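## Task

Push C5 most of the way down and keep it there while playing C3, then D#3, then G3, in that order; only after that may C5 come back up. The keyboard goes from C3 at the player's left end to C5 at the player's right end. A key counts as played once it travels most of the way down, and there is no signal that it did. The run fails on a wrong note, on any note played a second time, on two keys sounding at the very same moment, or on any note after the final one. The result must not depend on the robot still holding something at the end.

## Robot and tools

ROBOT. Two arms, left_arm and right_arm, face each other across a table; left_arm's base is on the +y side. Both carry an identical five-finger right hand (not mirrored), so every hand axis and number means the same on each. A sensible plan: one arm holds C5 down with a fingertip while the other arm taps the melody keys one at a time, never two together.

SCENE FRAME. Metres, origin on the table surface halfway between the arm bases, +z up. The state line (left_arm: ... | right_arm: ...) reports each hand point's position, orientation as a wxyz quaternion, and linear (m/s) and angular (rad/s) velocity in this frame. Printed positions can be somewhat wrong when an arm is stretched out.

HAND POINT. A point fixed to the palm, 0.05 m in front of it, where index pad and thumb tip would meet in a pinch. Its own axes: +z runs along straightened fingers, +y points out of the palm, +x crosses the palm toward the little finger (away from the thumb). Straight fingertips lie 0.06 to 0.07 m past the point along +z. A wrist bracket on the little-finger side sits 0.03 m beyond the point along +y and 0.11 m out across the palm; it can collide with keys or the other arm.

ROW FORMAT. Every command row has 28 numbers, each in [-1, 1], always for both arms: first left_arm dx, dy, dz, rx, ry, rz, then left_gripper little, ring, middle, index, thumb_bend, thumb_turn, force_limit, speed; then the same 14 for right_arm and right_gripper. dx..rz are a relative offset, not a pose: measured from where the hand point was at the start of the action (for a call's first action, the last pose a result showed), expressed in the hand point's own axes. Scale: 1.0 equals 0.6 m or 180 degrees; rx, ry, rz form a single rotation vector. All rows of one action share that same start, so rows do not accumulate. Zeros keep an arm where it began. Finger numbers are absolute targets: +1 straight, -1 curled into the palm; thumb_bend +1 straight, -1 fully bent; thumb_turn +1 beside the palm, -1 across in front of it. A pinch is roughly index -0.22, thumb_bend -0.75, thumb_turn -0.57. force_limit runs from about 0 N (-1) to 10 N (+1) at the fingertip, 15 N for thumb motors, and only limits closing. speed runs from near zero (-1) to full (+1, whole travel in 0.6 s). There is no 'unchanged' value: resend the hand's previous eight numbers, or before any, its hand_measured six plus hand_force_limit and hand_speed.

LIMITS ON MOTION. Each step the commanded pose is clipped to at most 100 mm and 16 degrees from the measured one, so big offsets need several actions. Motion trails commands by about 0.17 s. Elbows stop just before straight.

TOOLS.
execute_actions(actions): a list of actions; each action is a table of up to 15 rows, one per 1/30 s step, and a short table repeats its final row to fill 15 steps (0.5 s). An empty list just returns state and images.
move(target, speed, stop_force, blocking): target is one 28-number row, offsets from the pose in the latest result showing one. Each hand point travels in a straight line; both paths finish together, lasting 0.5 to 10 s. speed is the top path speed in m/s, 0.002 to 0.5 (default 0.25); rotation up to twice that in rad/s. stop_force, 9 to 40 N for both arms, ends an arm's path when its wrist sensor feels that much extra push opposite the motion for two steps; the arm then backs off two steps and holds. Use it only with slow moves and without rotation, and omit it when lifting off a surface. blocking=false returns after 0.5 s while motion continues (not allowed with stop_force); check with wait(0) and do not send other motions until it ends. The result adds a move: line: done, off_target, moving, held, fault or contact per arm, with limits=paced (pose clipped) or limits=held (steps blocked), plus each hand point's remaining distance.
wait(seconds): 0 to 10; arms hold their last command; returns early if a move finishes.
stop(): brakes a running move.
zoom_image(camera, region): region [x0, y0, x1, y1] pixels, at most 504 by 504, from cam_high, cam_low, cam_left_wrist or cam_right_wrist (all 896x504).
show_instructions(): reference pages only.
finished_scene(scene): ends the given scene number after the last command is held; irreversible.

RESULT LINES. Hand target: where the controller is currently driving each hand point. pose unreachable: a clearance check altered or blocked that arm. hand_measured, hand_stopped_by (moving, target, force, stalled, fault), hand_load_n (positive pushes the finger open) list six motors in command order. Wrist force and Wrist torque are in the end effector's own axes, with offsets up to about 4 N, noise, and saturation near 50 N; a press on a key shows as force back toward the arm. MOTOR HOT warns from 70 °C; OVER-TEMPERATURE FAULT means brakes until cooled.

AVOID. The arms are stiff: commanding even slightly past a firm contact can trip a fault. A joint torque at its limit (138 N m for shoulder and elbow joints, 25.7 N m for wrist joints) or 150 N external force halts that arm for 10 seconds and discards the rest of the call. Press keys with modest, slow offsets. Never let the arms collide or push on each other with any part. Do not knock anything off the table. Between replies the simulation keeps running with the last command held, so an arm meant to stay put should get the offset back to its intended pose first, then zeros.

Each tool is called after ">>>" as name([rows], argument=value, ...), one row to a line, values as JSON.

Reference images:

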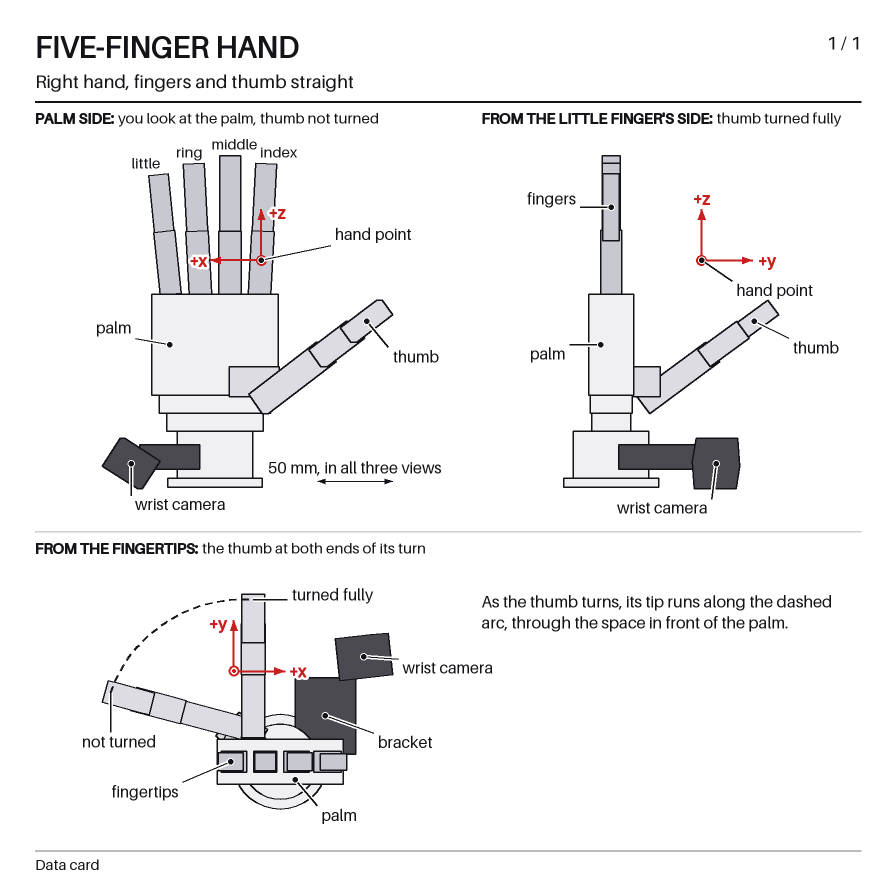

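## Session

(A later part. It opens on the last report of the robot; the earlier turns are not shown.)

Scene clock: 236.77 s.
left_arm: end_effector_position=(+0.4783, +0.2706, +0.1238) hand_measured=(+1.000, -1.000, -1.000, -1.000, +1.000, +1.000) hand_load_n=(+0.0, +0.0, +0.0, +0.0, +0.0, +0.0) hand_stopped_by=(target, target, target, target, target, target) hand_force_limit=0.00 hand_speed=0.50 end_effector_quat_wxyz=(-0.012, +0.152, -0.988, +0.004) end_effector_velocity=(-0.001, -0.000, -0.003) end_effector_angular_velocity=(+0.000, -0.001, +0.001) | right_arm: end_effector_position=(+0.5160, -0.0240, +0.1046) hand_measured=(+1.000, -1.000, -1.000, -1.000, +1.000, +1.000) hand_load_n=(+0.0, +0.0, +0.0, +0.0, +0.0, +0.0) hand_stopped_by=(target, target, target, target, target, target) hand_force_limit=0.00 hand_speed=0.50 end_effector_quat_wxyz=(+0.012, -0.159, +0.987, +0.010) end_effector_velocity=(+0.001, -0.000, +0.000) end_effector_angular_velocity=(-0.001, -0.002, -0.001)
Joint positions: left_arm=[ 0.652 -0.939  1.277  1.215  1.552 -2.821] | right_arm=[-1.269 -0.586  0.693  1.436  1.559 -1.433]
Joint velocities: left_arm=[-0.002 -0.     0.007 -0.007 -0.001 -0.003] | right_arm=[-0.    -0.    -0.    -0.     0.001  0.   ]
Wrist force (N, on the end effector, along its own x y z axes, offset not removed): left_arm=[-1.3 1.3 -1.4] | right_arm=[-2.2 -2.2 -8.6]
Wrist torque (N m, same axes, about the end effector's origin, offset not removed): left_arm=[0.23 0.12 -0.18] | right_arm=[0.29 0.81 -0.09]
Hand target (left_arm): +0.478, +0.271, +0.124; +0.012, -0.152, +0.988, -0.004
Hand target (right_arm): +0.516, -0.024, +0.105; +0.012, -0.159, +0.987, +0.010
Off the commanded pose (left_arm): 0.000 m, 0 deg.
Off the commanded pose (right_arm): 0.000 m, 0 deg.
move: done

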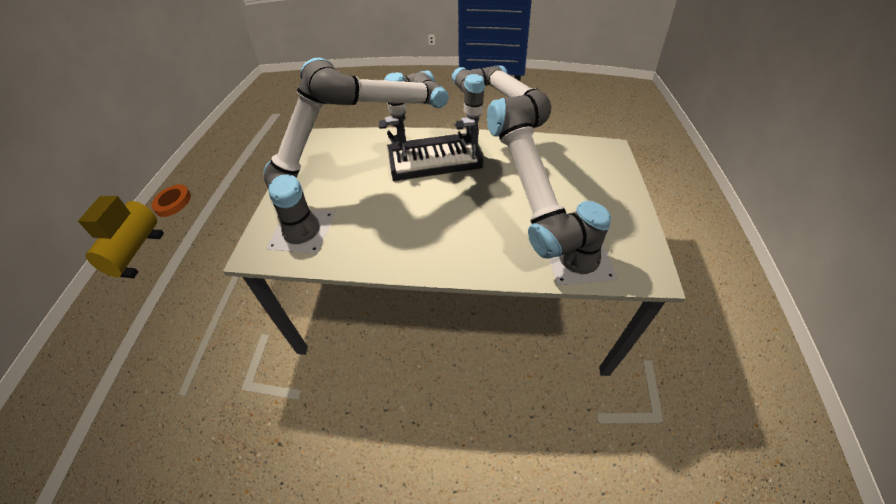

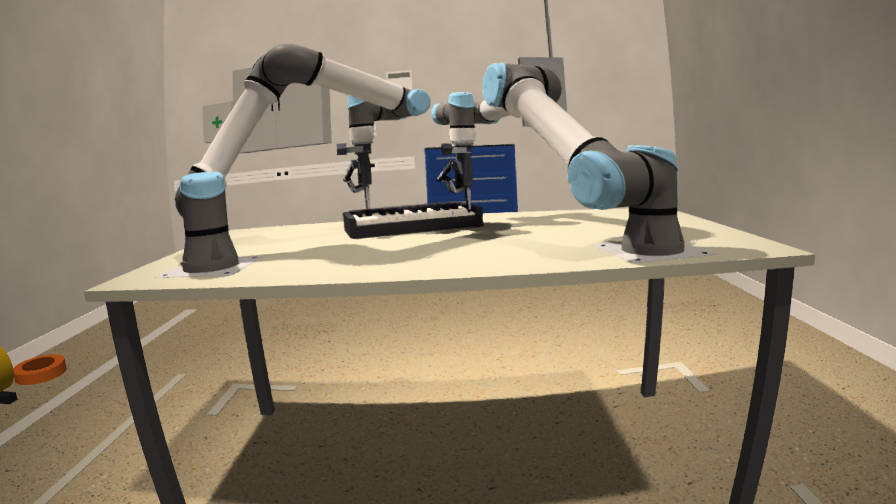

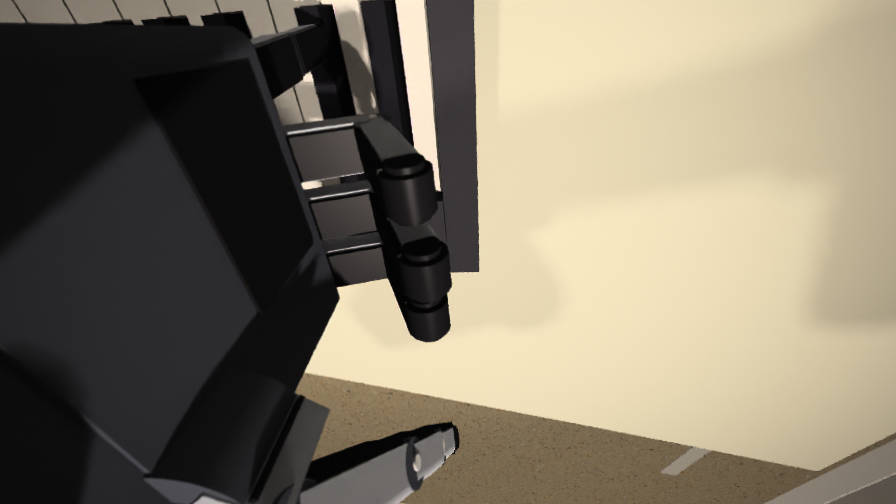

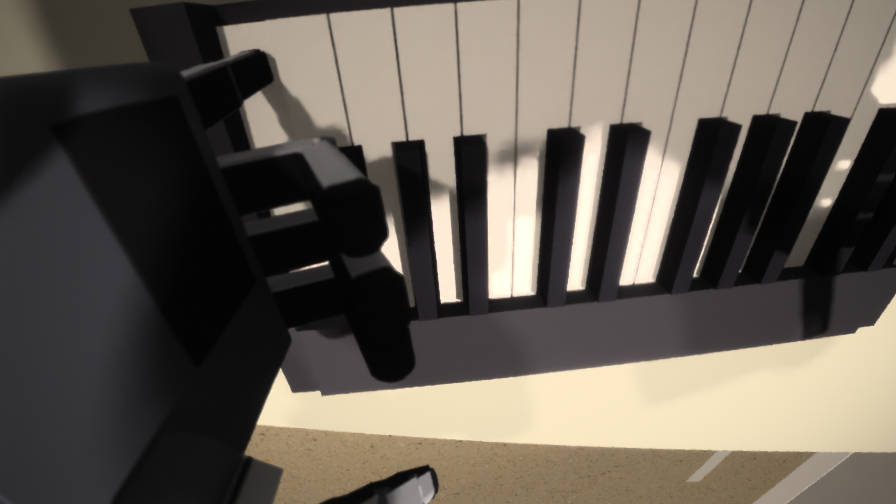

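Well centered on D#3. Press.

>>> move(target=[0,0,0.025,0,0,0,1,-1,-1,-1,1,1,0,0.5, 0,0,0,0,0,0,1,-1,-1,-1,1,1,0,0.5], speed=0.005, stop_force=9)

>>> zoom_image(camera="cam_left_wrist", region=[250, 0, 410, 110])

Scene clock: 243.23 s.
left_arm: end_effector_position=(+0.4784, +0.2706, +0.1152) hand_measured=(+1.000, -1.000, -1.000, -1.000, +1.000, +1.000) hand_load_n=(+0.0, +0.0, +0.0, +0.0, +0.0, +0.0) hand_stopped_by=(target, target, target, target, target, target) hand_force_limit=0.00 hand_speed=0.50 end_effector_quat_wxyz=(-0.012, +0.152, -0.988, +0.004) end_effector_velocity=(-0.001, +0.001, -0.000) end_effector_angular_velocity=(+0.005, +0.004, +0.000) | right_arm: end_effector_position=(+0.5160, -0.0240, +0.1046) hand_measured=(+1.000, -1.000, -1.000, -1.000, +1.000, +1.000) hand_load_n=(+0.0, +0.0, +0.0, +0.0, +0.0, +0.0) hand_stopped_by=(target, target, target, target, target, target) hand_force_limit=0.00 hand_speed=0.50 end_effector_quat_wxyz=(+0.012, -0.159, +0.987, +0.010) end_effector_velocity=(+0.000, +0.000, +0.000) end_effector_angular_velocity=(+0.001, -0.001, -0.001)
Joint positions: left_arm=[ 0.652 -0.932  1.287  1.197  1.552 -2.821] | right_arm=[-1.269 -0.586  0.693  1.436  1.559 -1.433]
Joint velocities: left_arm=[-0.001  0.002 -0.001  0.005 -0.    -0.001] | right_arm=[-0.    -0.     0.    -0.001 -0.001  0.   ]
Wrist force (N, on the end effector, along its own x y z axes, offset not removed): left_arm=[0.6 2.1 -15.3] | right_arm=[1.2 1.3 -9.7]
Wrist torque (N m, same axes, about the end effector's origin, offset not removed): left_arm=[1.31 1.22 -0.02] | right_arm=[0.92 0.59 0.18]
Hand target (left_arm): +0.478, +0.271, +0.116; +0.012, -0.152, +0.988, -0.004
Hand target (right_arm): +0.516, -0.024, +0.105; +0.012, -0.159, +0.987, +0.010
Off the commanded pose (left_arm): 0.006 m, 0 deg.
Off the commanded pose (right_arm): 0.000 m, 0 deg.
move: contact (left_arm)

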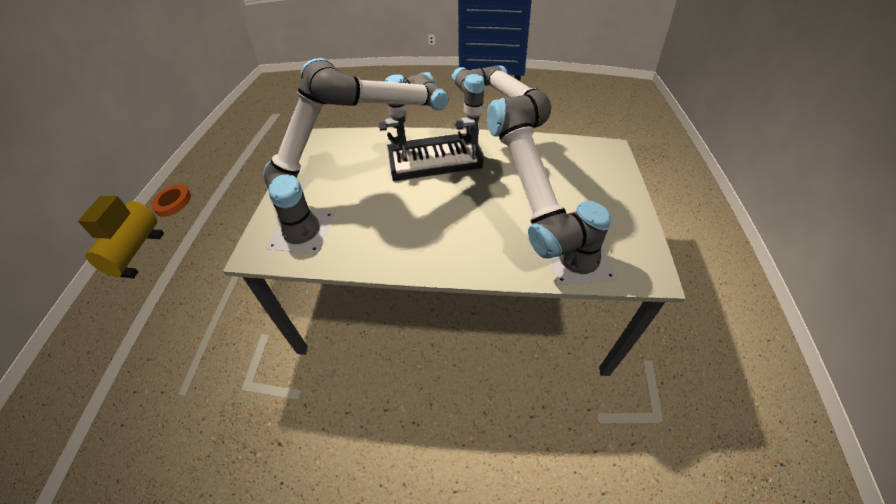

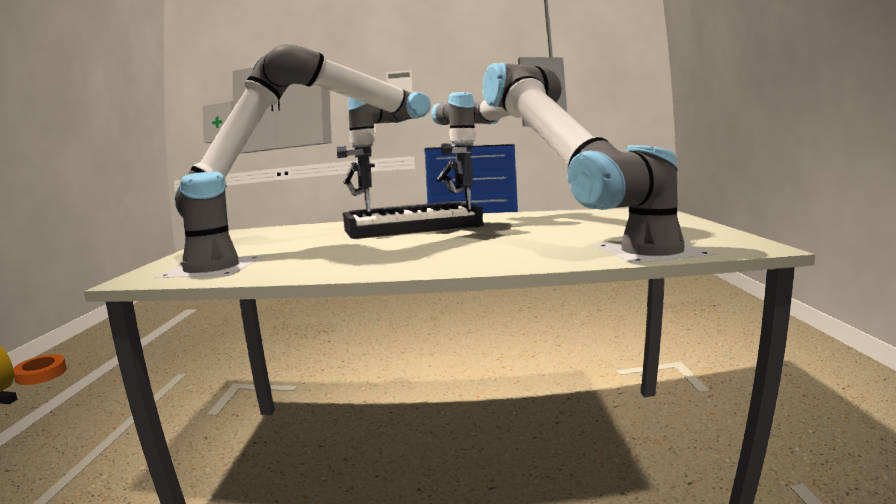

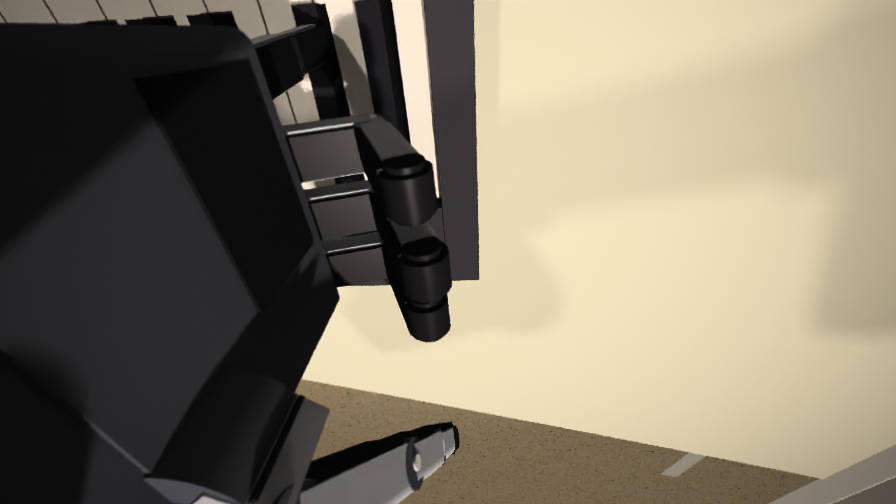

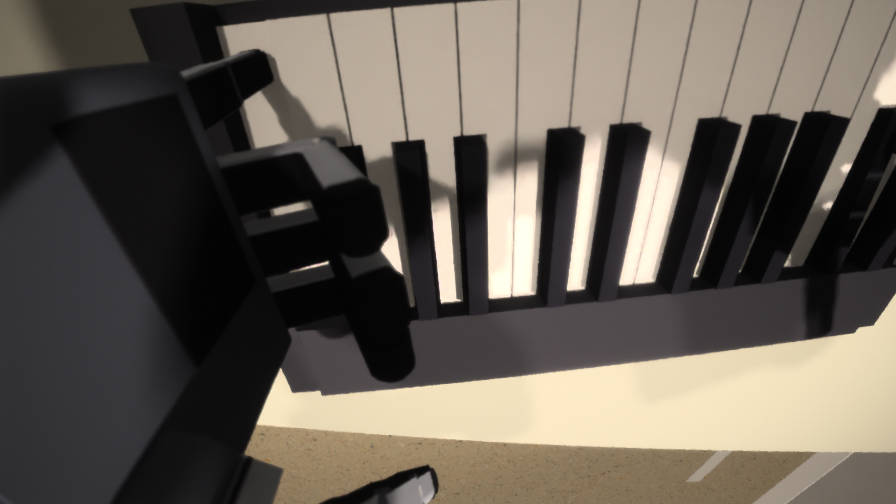

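Region (250, 0, 410, 110) of cam_left_wrist's 896x504 image, scaled by 3.150, with more detail than that image has; it fills the top 346 rows of this view, and the rest is white.

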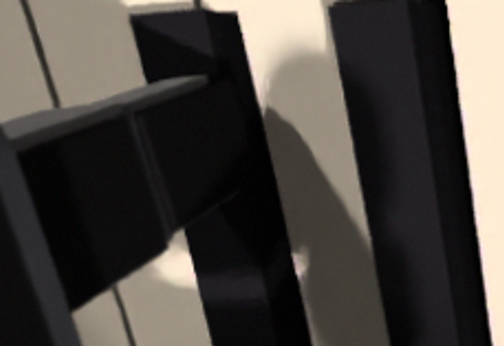

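>>> move(target=[0,0,-0.024,0,0,0,1,-1,-1,-1,1,1,0,0.5, 0,0,0,0,0,0,1,-1,-1,-1,1,1,0,0.5], speed=0.05)

>>> move(target=[0.0814,-0.0955,0.012,0,0,0,1,-1,-1,-1,1,1,0,0.5, 0,0,0,0,0,0,1,-1,-1,-1,1,1,0,0.5], speed=0.05)

>>> zoom_image(camera="cam_left_wrist", region=[200, 0, 600, 200])

>>> zoom_image(camera="cam_high", region=[370, 50, 540, 190])

Scene clock: 273.37 s.
left_arm: end_effector_position=(+0.4781, +0.2707, +0.1293) hand_measured=(+1.000, -1.000, -1.000, -1.000, +1.000, +1.000) hand_load_n=(+0.0, +0.0, +0.0, +0.0, +0.0, +0.0) hand_stopped_by=(target, target, target, target, target, target) hand_force_limit=0.00 hand_speed=0.50 end_effector_quat_wxyz=(-0.012, +0.152, -0.988, +0.004) end_effector_velocity=(-0.000, -0.000, +0.002) end_effector_angular_velocity=(+0.000, +0.001, +0.000) | right_arm: end_effector_position=(+0.5160, -0.0240, +0.1046) hand_measured=(+1.000, -1.000, -1.000, -1.000, +1.000, +1.000) hand_load_n=(+0.0, +0.0, +0.0, +0.0, +0.0, +0.0) hand_stopped_by=(target, target, target, target, target, target) hand_force_limit=0.00 hand_speed=0.50 end_effector_quat_wxyz=(+0.012, -0.159, +0.987, +0.010) end_effector_velocity=(+0.000, +0.000, -0.000) end_effector_angular_velocity=(+0.000, -0.001, -0.000)
Joint positions: left_arm=[ 0.652 -0.944  1.27   1.227  1.552 -2.822] | right_arm=[-1.269 -0.586  0.693  1.436  1.559 -1.433]
Joint velocities: left_arm=[ 0.    -0.001 -0.004  0.005  0.    -0.   ] | right_arm=[-0.     0.    -0.    -0.001  0.     0.   ]
Wrist force (N, on the end effector, along its own x y z axes, offset not removed): left_arm=[-2.7 0.7 -2.0] | right_arm=[2.3 -1.1 -8.2]
Wrist torque (N m, same axes, about the end effector's origin, offset not removed): left_arm=[0.27 0.37 -0.22] | right_arm=[0.36 0.29 0.16]
Hand target (left_arm): +0.478, +0.271, +0.130; +0.012, -0.152, +0.988, -0.004
Hand target (right_arm): +0.516, -0.024, +0.105; +0.012, -0.159, +0.987, +0.010
Off the commanded pose (left_arm): 0.000 m, 0 deg.
Off the commanded pose (right_arm): 0.000 m, 0 deg.
move: done

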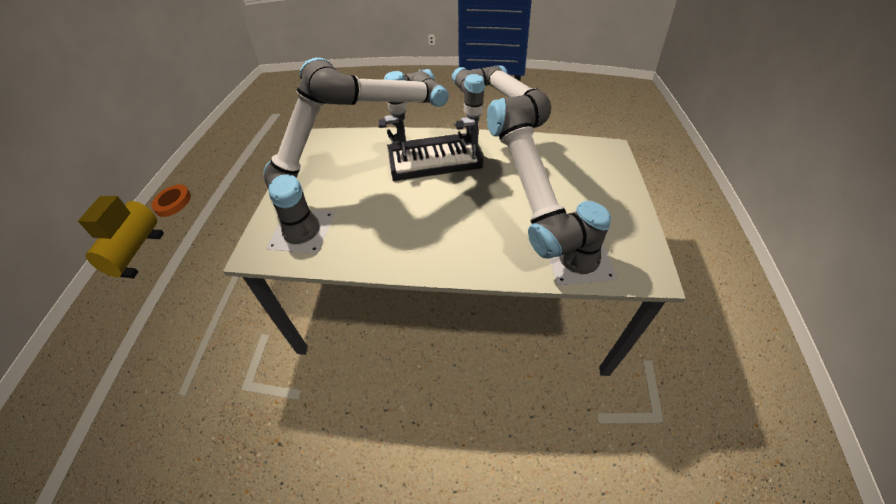

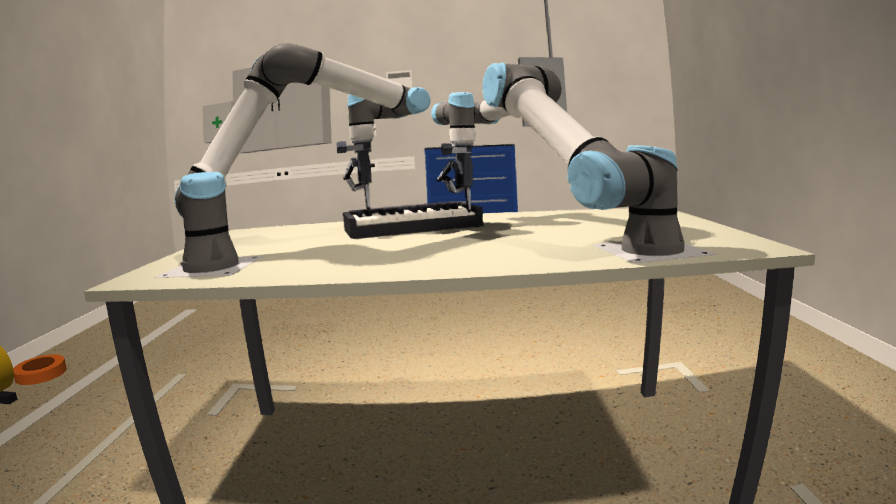

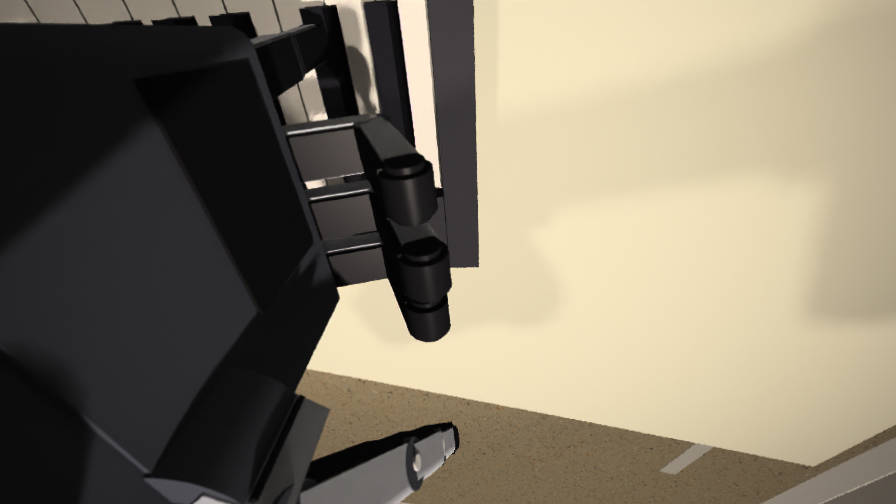

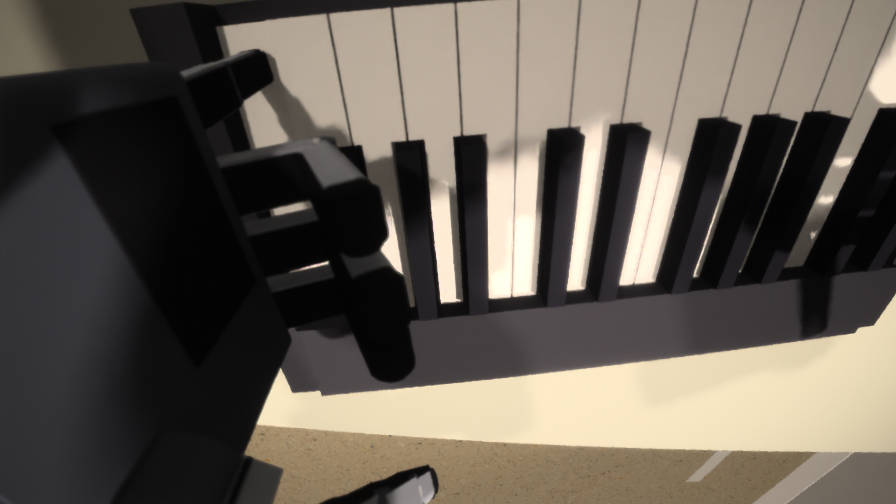

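Scene clock: 275.30 s.
left_arm: end_effector_position=(+0.4490, +0.2016, +0.1217) hand_measured=(+1.000, -1.000, -1.000, -1.000, +1.000, +1.000) hand_load_n=(+0.0, +0.0, +0.0, +0.0, +0.0, +0.0) hand_stopped_by=(target, target, target, target, target, target) hand_force_limit=0.00 hand_speed=0.50 end_effector_quat_wxyz=(-0.012, +0.152, -0.988, +0.004) end_effector_velocity=(-0.001, -0.003, -0.001) end_effector_angular_velocity=(+0.001, +0.000, -0.000) | right_arm: end_effector_position=(+0.5160, -0.0240, +0.1046) hand_measured=(+1.000, -1.000, -1.000, -1.000, +1.000, +1.000) hand_load_n=(+0.0, +0.0, +0.0, +0.0, +0.0, +0.0) hand_stopped_by=(target, target, target, target, target, target) hand_force_limit=0.00 hand_speed=0.50 end_effector_quat_wxyz=(+0.012, -0.159, +0.987, +0.010) end_effector_velocity=(-0.000, -0.001, -0.000) end_effector_angular_velocity=(-0.001, +0.001, -0.000)
Joint positions: left_arm=[ 0.536 -0.873  1.17   1.258  1.55  -2.937] | right_arm=[-1.269 -0.586  0.693  1.436  1.559 -1.433]
Joint velocities: left_arm=[-0.005  0.005 -0.006  0.002 -0.    -0.004] | right_arm=[-0.001  0.     0.001  0.001  0.    -0.   ]
Wrist force (N, on the end effector, along its own x y z axes, offset not removed): left_arm=[-2.8 2.5 0.1] | right_arm=[-1.2 -1.4 -8.9]
Wrist torque (N m, same axes, about the end effector's origin, offset not removed): left_arm=[0.31 0.37 -0.24] | right_arm=[0.38 1.03 -0.12]
Hand target (left_arm): +0.449, +0.201, +0.122; +0.012, -0.152, +0.988, -0.004
Hand target (right_arm): +0.516, -0.024, +0.105; +0.012, -0.159, +0.987, +0.010
Off the commanded pose (left_arm): 0.000 m, 0 deg.
Off the commanded pose (right_arm): 0.000 m, 0 deg.
move: done

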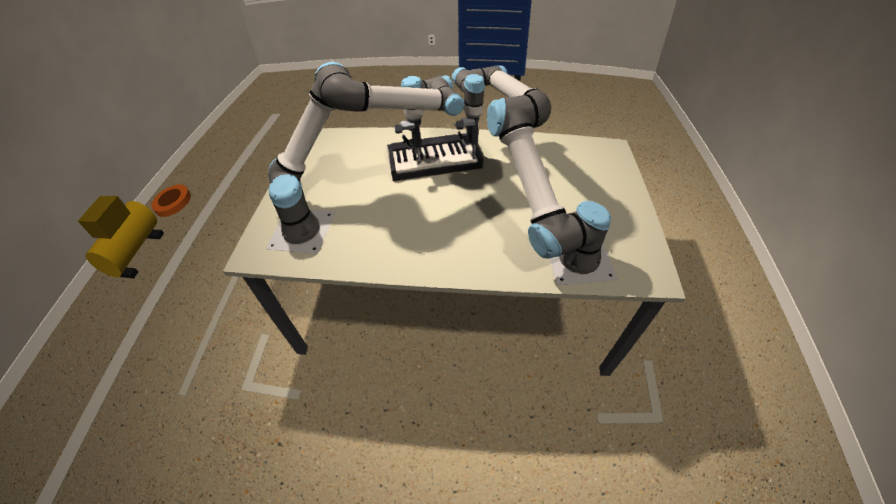

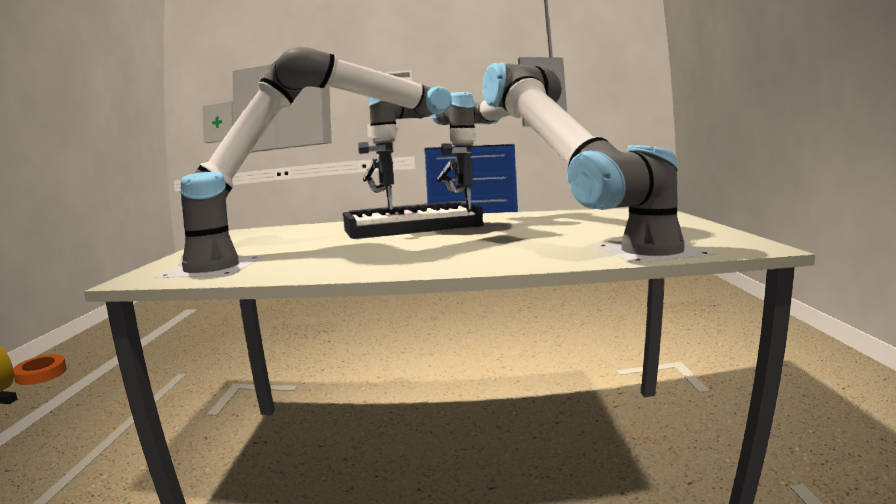

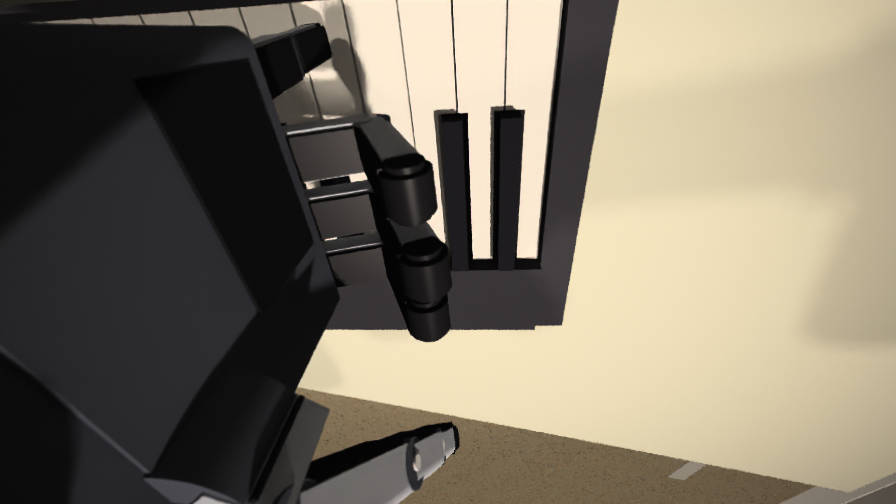

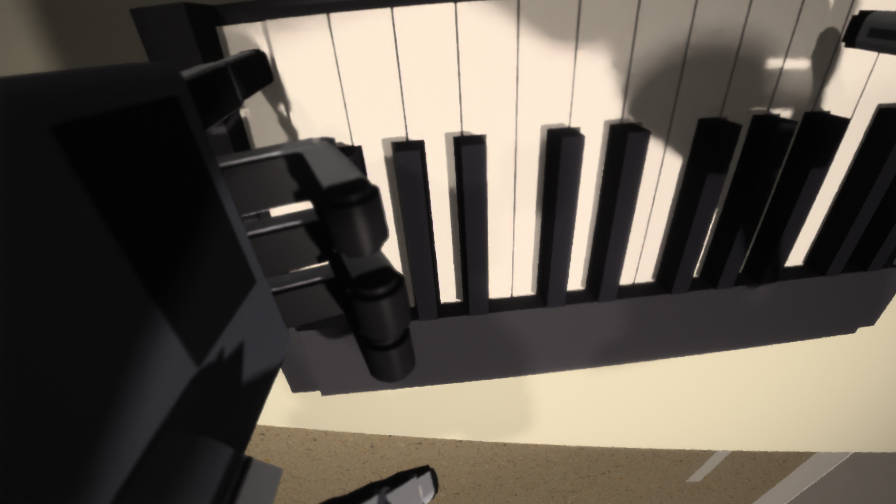

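Region (200, 0, 600, 200) of cam_left_wrist's 896x504 image, scaled by 1.260, with more detail than that image has.

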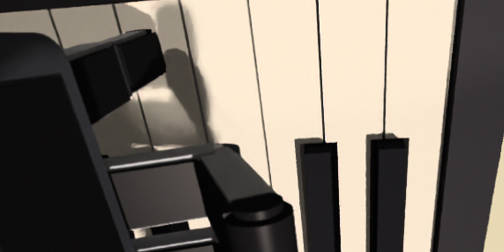

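Region (370, 50, 540, 190) of cam_high's 896x504 image, scaled by 2.965, with more detail than that image has; it fills the top 415 rows of this view, and the rest is white.

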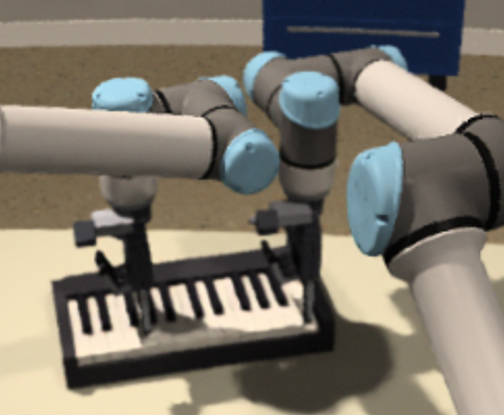

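>>> move(target=[0,0,0.015,0,0,0,1,-1,-1,-1,1,1,0,0.5, 0,0,0,0,0,0,1,-1,-1,-1,1,1,0,0.5], speed=0.03)

>>> zoom_image(camera="cam_left_wrist", region=[220, 0, 420, 120])

>>> zoom_image(camera="cam_right_wrist", region=[696, 0, 896, 140])

Scene clock: 284.53 s.
left_arm: end_effector_position=(+0.4492, +0.2016, +0.1130) hand_measured=(+1.000, -1.000, -1.000, -1.000, +1.000, +1.000) hand_load_n=(+0.0, +0.0, +0.0, +0.0, +0.0, +0.0) hand_stopped_by=(target, target, target, target, target, target) hand_force_limit=0.00 hand_speed=0.50 end_effector_quat_wxyz=(-0.012, +0.152, -0.988, +0.004) end_effector_velocity=(+0.000, +0.000, -0.003) end_effector_angular_velocity=(-0.000, -0.001, +0.001) | right_arm: end_effector_position=(+0.5160, -0.0240, +0.1046) hand_measured=(+1.000, -1.000, -1.000, -1.000, +1.000, +1.000) hand_load_n=(+0.0, +0.0, +0.0, +0.0, +0.0, +0.0) hand_stopped_by=(target, target, target, target, target, target) hand_force_limit=0.00 hand_speed=0.50 end_effector_quat_wxyz=(+0.012, -0.159, +0.987, +0.010) end_effector_velocity=(-0.000, +0.000, -0.000) end_effector_angular_velocity=(+0.000, -0.000, +0.000)
Joint positions: left_arm=[ 0.537 -0.866  1.181  1.24   1.55  -2.937] | right_arm=[-1.269 -0.586  0.693  1.436  1.559 -1.433]
Joint velocities: left_arm=[ 0.     0.002  0.003 -0.006 -0.    -0.   ] | right_arm=[ 0.     0.     0.    -0.001 -0.     0.   ]
Wrist force (N, on the end effector, along its own x y z axes, offset not removed): left_arm=[-1.1 0.4 -0.1] | right_arm=[-1.0 -1.4 -4.4]
Wrist torque (N m, same axes, about the end effector's origin, offset not removed): left_arm=[0.05 0.07 -0.20] | right_arm=[0.19 0.78 0.02]
Hand target (left_arm): +0.449, +0.202, +0.113; +0.012, -0.152, +0.988, -0.004
Hand target (right_arm): +0.516, -0.024, +0.105; +0.012, -0.159, +0.987, +0.010
Off the commanded pose (left_arm): 0.000 m, 0 deg.
Off the commanded pose (right_arm): 0.000 m, 0 deg.
move: done

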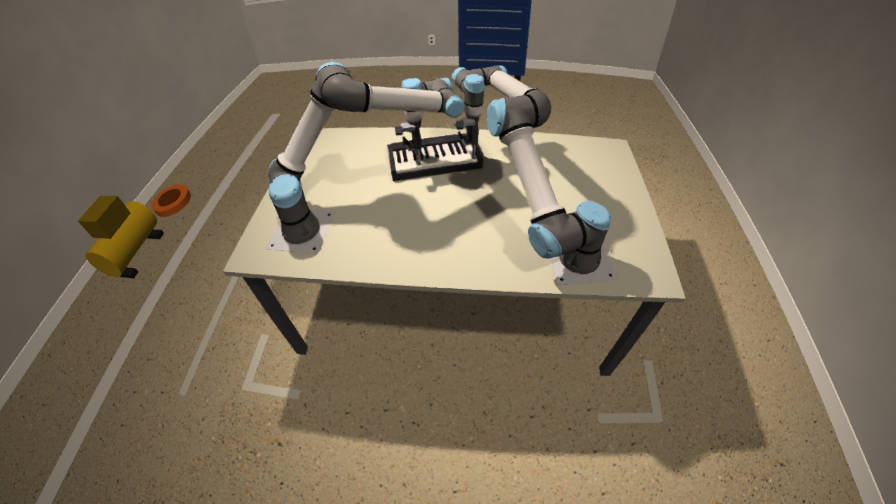

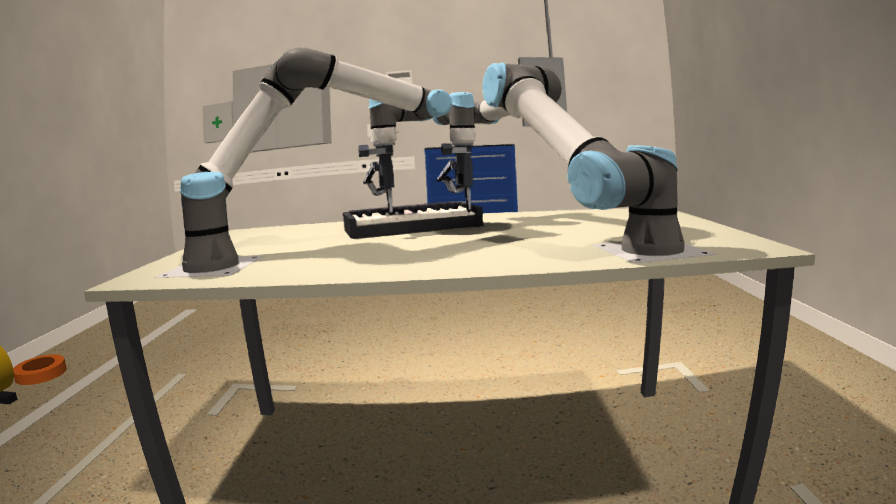

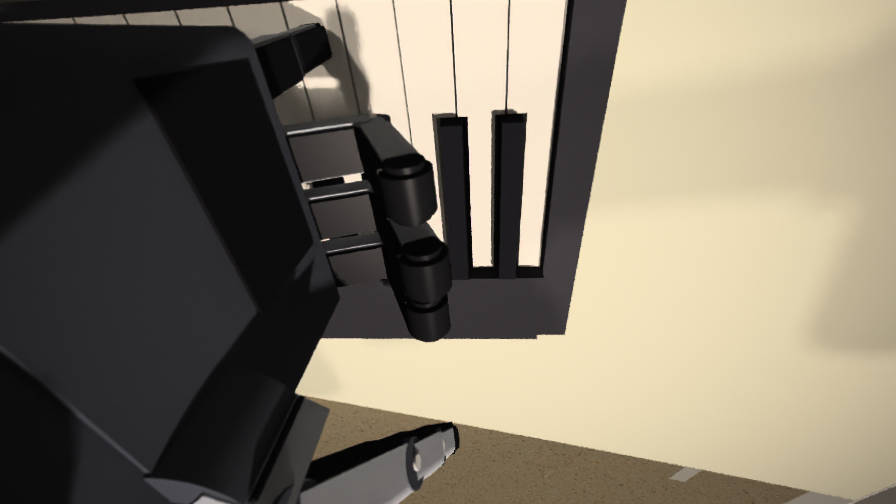

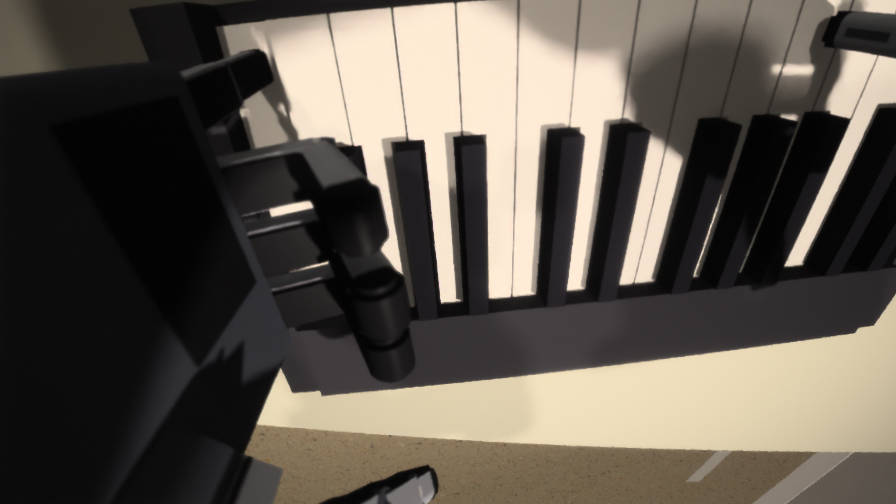

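Region (220, 0, 420, 120) of cam_left_wrist's 896x504 image, scaled by 2.520, with more detail than that image has; it fills the top 302 rows of this view, and the rest is white.

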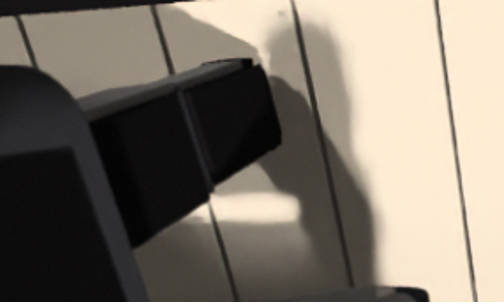

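Region (696, 0, 896, 140) of cam_right_wrist's 896x504 image, scaled by 2.520, with more detail than that image has; it fills the top 353 rows of this view, and the rest is white.

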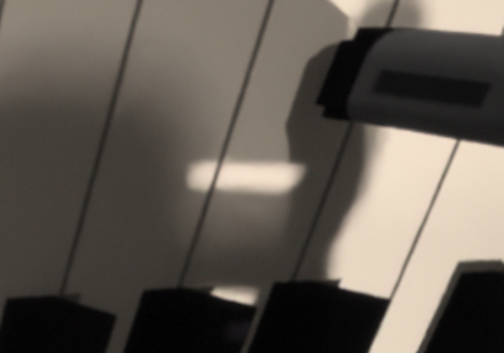

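Both edges clear of neighbours. Press G3.

>>> move(target=[0,0,0.03,0,0,0,1,-1,-1,-1,1,1,0,0.5, 0,0,0,0,0,0,1,-1,-1,-1,1,1,0,0.5], speed=0.005, stop_force=9)

>>> zoom_image(camera="cam_low", region=[335, 180, 495, 245])

Scene clock: 298.30 s.
left_arm: end_effector_position=(+0.4494, +0.2016, +0.1000) hand_measured=(+1.000, -1.000, -1.000, -1.000, +1.000, +1.000) hand_load_n=(+0.0, +0.0, +0.0, +0.0, +0.0, +0.0) hand_stopped_by=(target, target, target, target, target, target) hand_force_limit=0.00 hand_speed=0.50 end_effector_quat_wxyz=(-0.012, +0.152, -0.988, +0.004) end_effector_velocity=(-0.001, +0.001, +0.001) end_effector_angular_velocity=(+0.003, +0.002, -0.001) | right_arm: end_effector_position=(+0.5160, -0.0240, +0.1046) hand_measured=(+1.000, -1.000, -1.000, -1.000, +1.000, +1.000) hand_load_n=(+0.0, +0.0, +0.0, +0.0, +0.0, +0.0) hand_stopped_by=(target, target, target, target, target, target) hand_force_limit=0.00 hand_speed=0.50 end_effector_quat_wxyz=(+0.012, -0.159, +0.987, +0.010) end_effector_velocity=(+0.000, +0.000, +0.000) end_effector_angular_velocity=(+0.001, -0.001, -0.000)
Joint positions: left_arm=[ 0.537 -0.855  1.197  1.213  1.55  -2.936] | right_arm=[-1.269 -0.586  0.693  1.436  1.559 -1.433]
Joint velocities: left_arm=[-0.    -0.001 -0.001  0.005  0.     0.   ] | right_arm=[-0.    -0.    -0.    -0.001 -0.001  0.   ]
Wrist force (N, on the end effector, along its own x y z axes, offset not removed): left_arm=[-1.2 1.2 -15.7] | right_arm=[1.8 -1.1 -6.4]
Wrist torque (N m, same axes, about the end effector's origin, offset not removed): left_arm=[1.28 1.36 -0.18] | right_arm=[0.21 0.28 0.22]
Hand target (left_arm): +0.449, +0.202, +0.100; +0.012, -0.152, +0.988, -0.004
Hand target (right_arm): +0.516, -0.024, +0.105; +0.012, -0.159, +0.987, +0.010
Off the commanded pose (left_arm): 0.005 m, 0 deg.
Off the commanded pose (right_arm): 0.000 m, 0 deg.
move: contact (left_arm)

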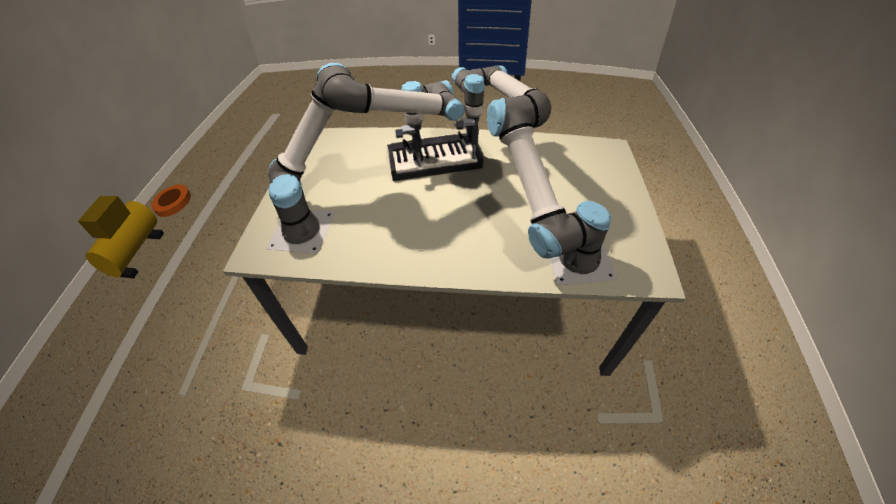

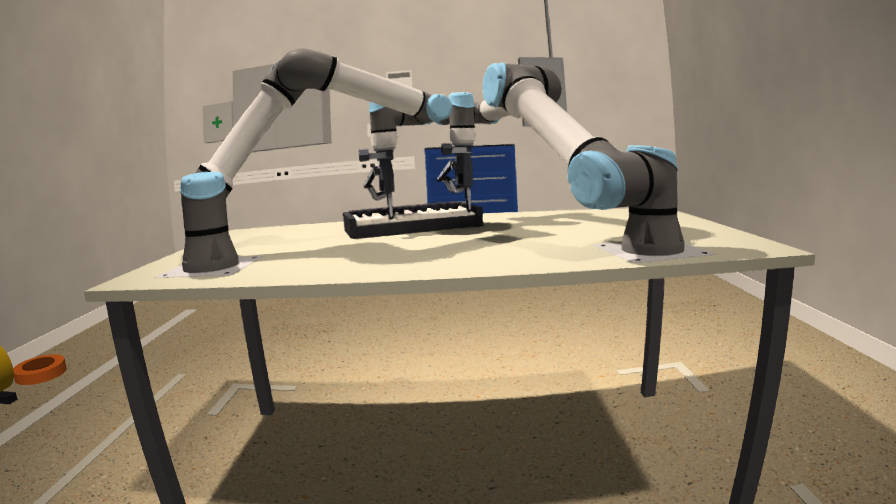

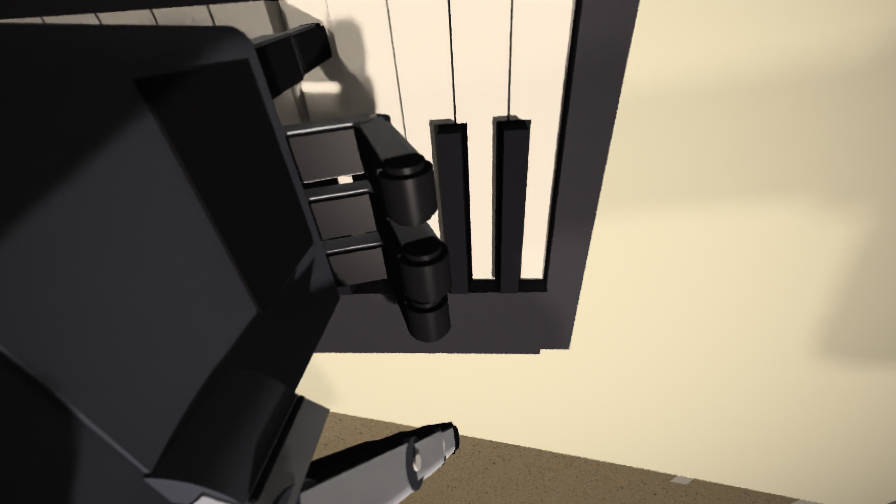

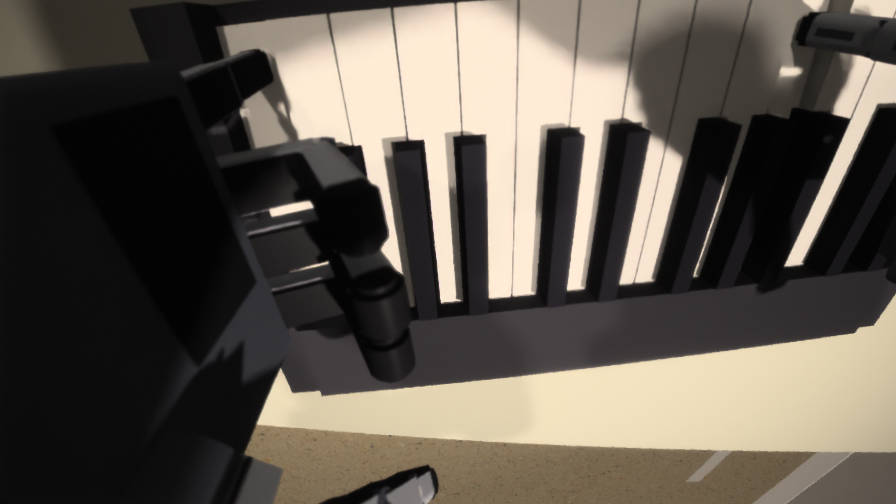

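Region (335, 180, 495, 245) of cam_low's 896x504 image, scaled by 3.150, with more detail than that image has; it fills the top 205 rows of this view, and the rest is white.

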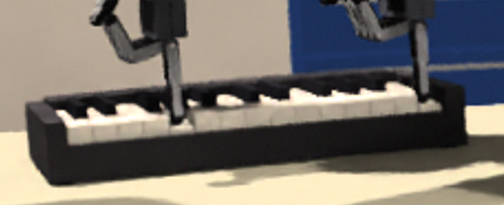

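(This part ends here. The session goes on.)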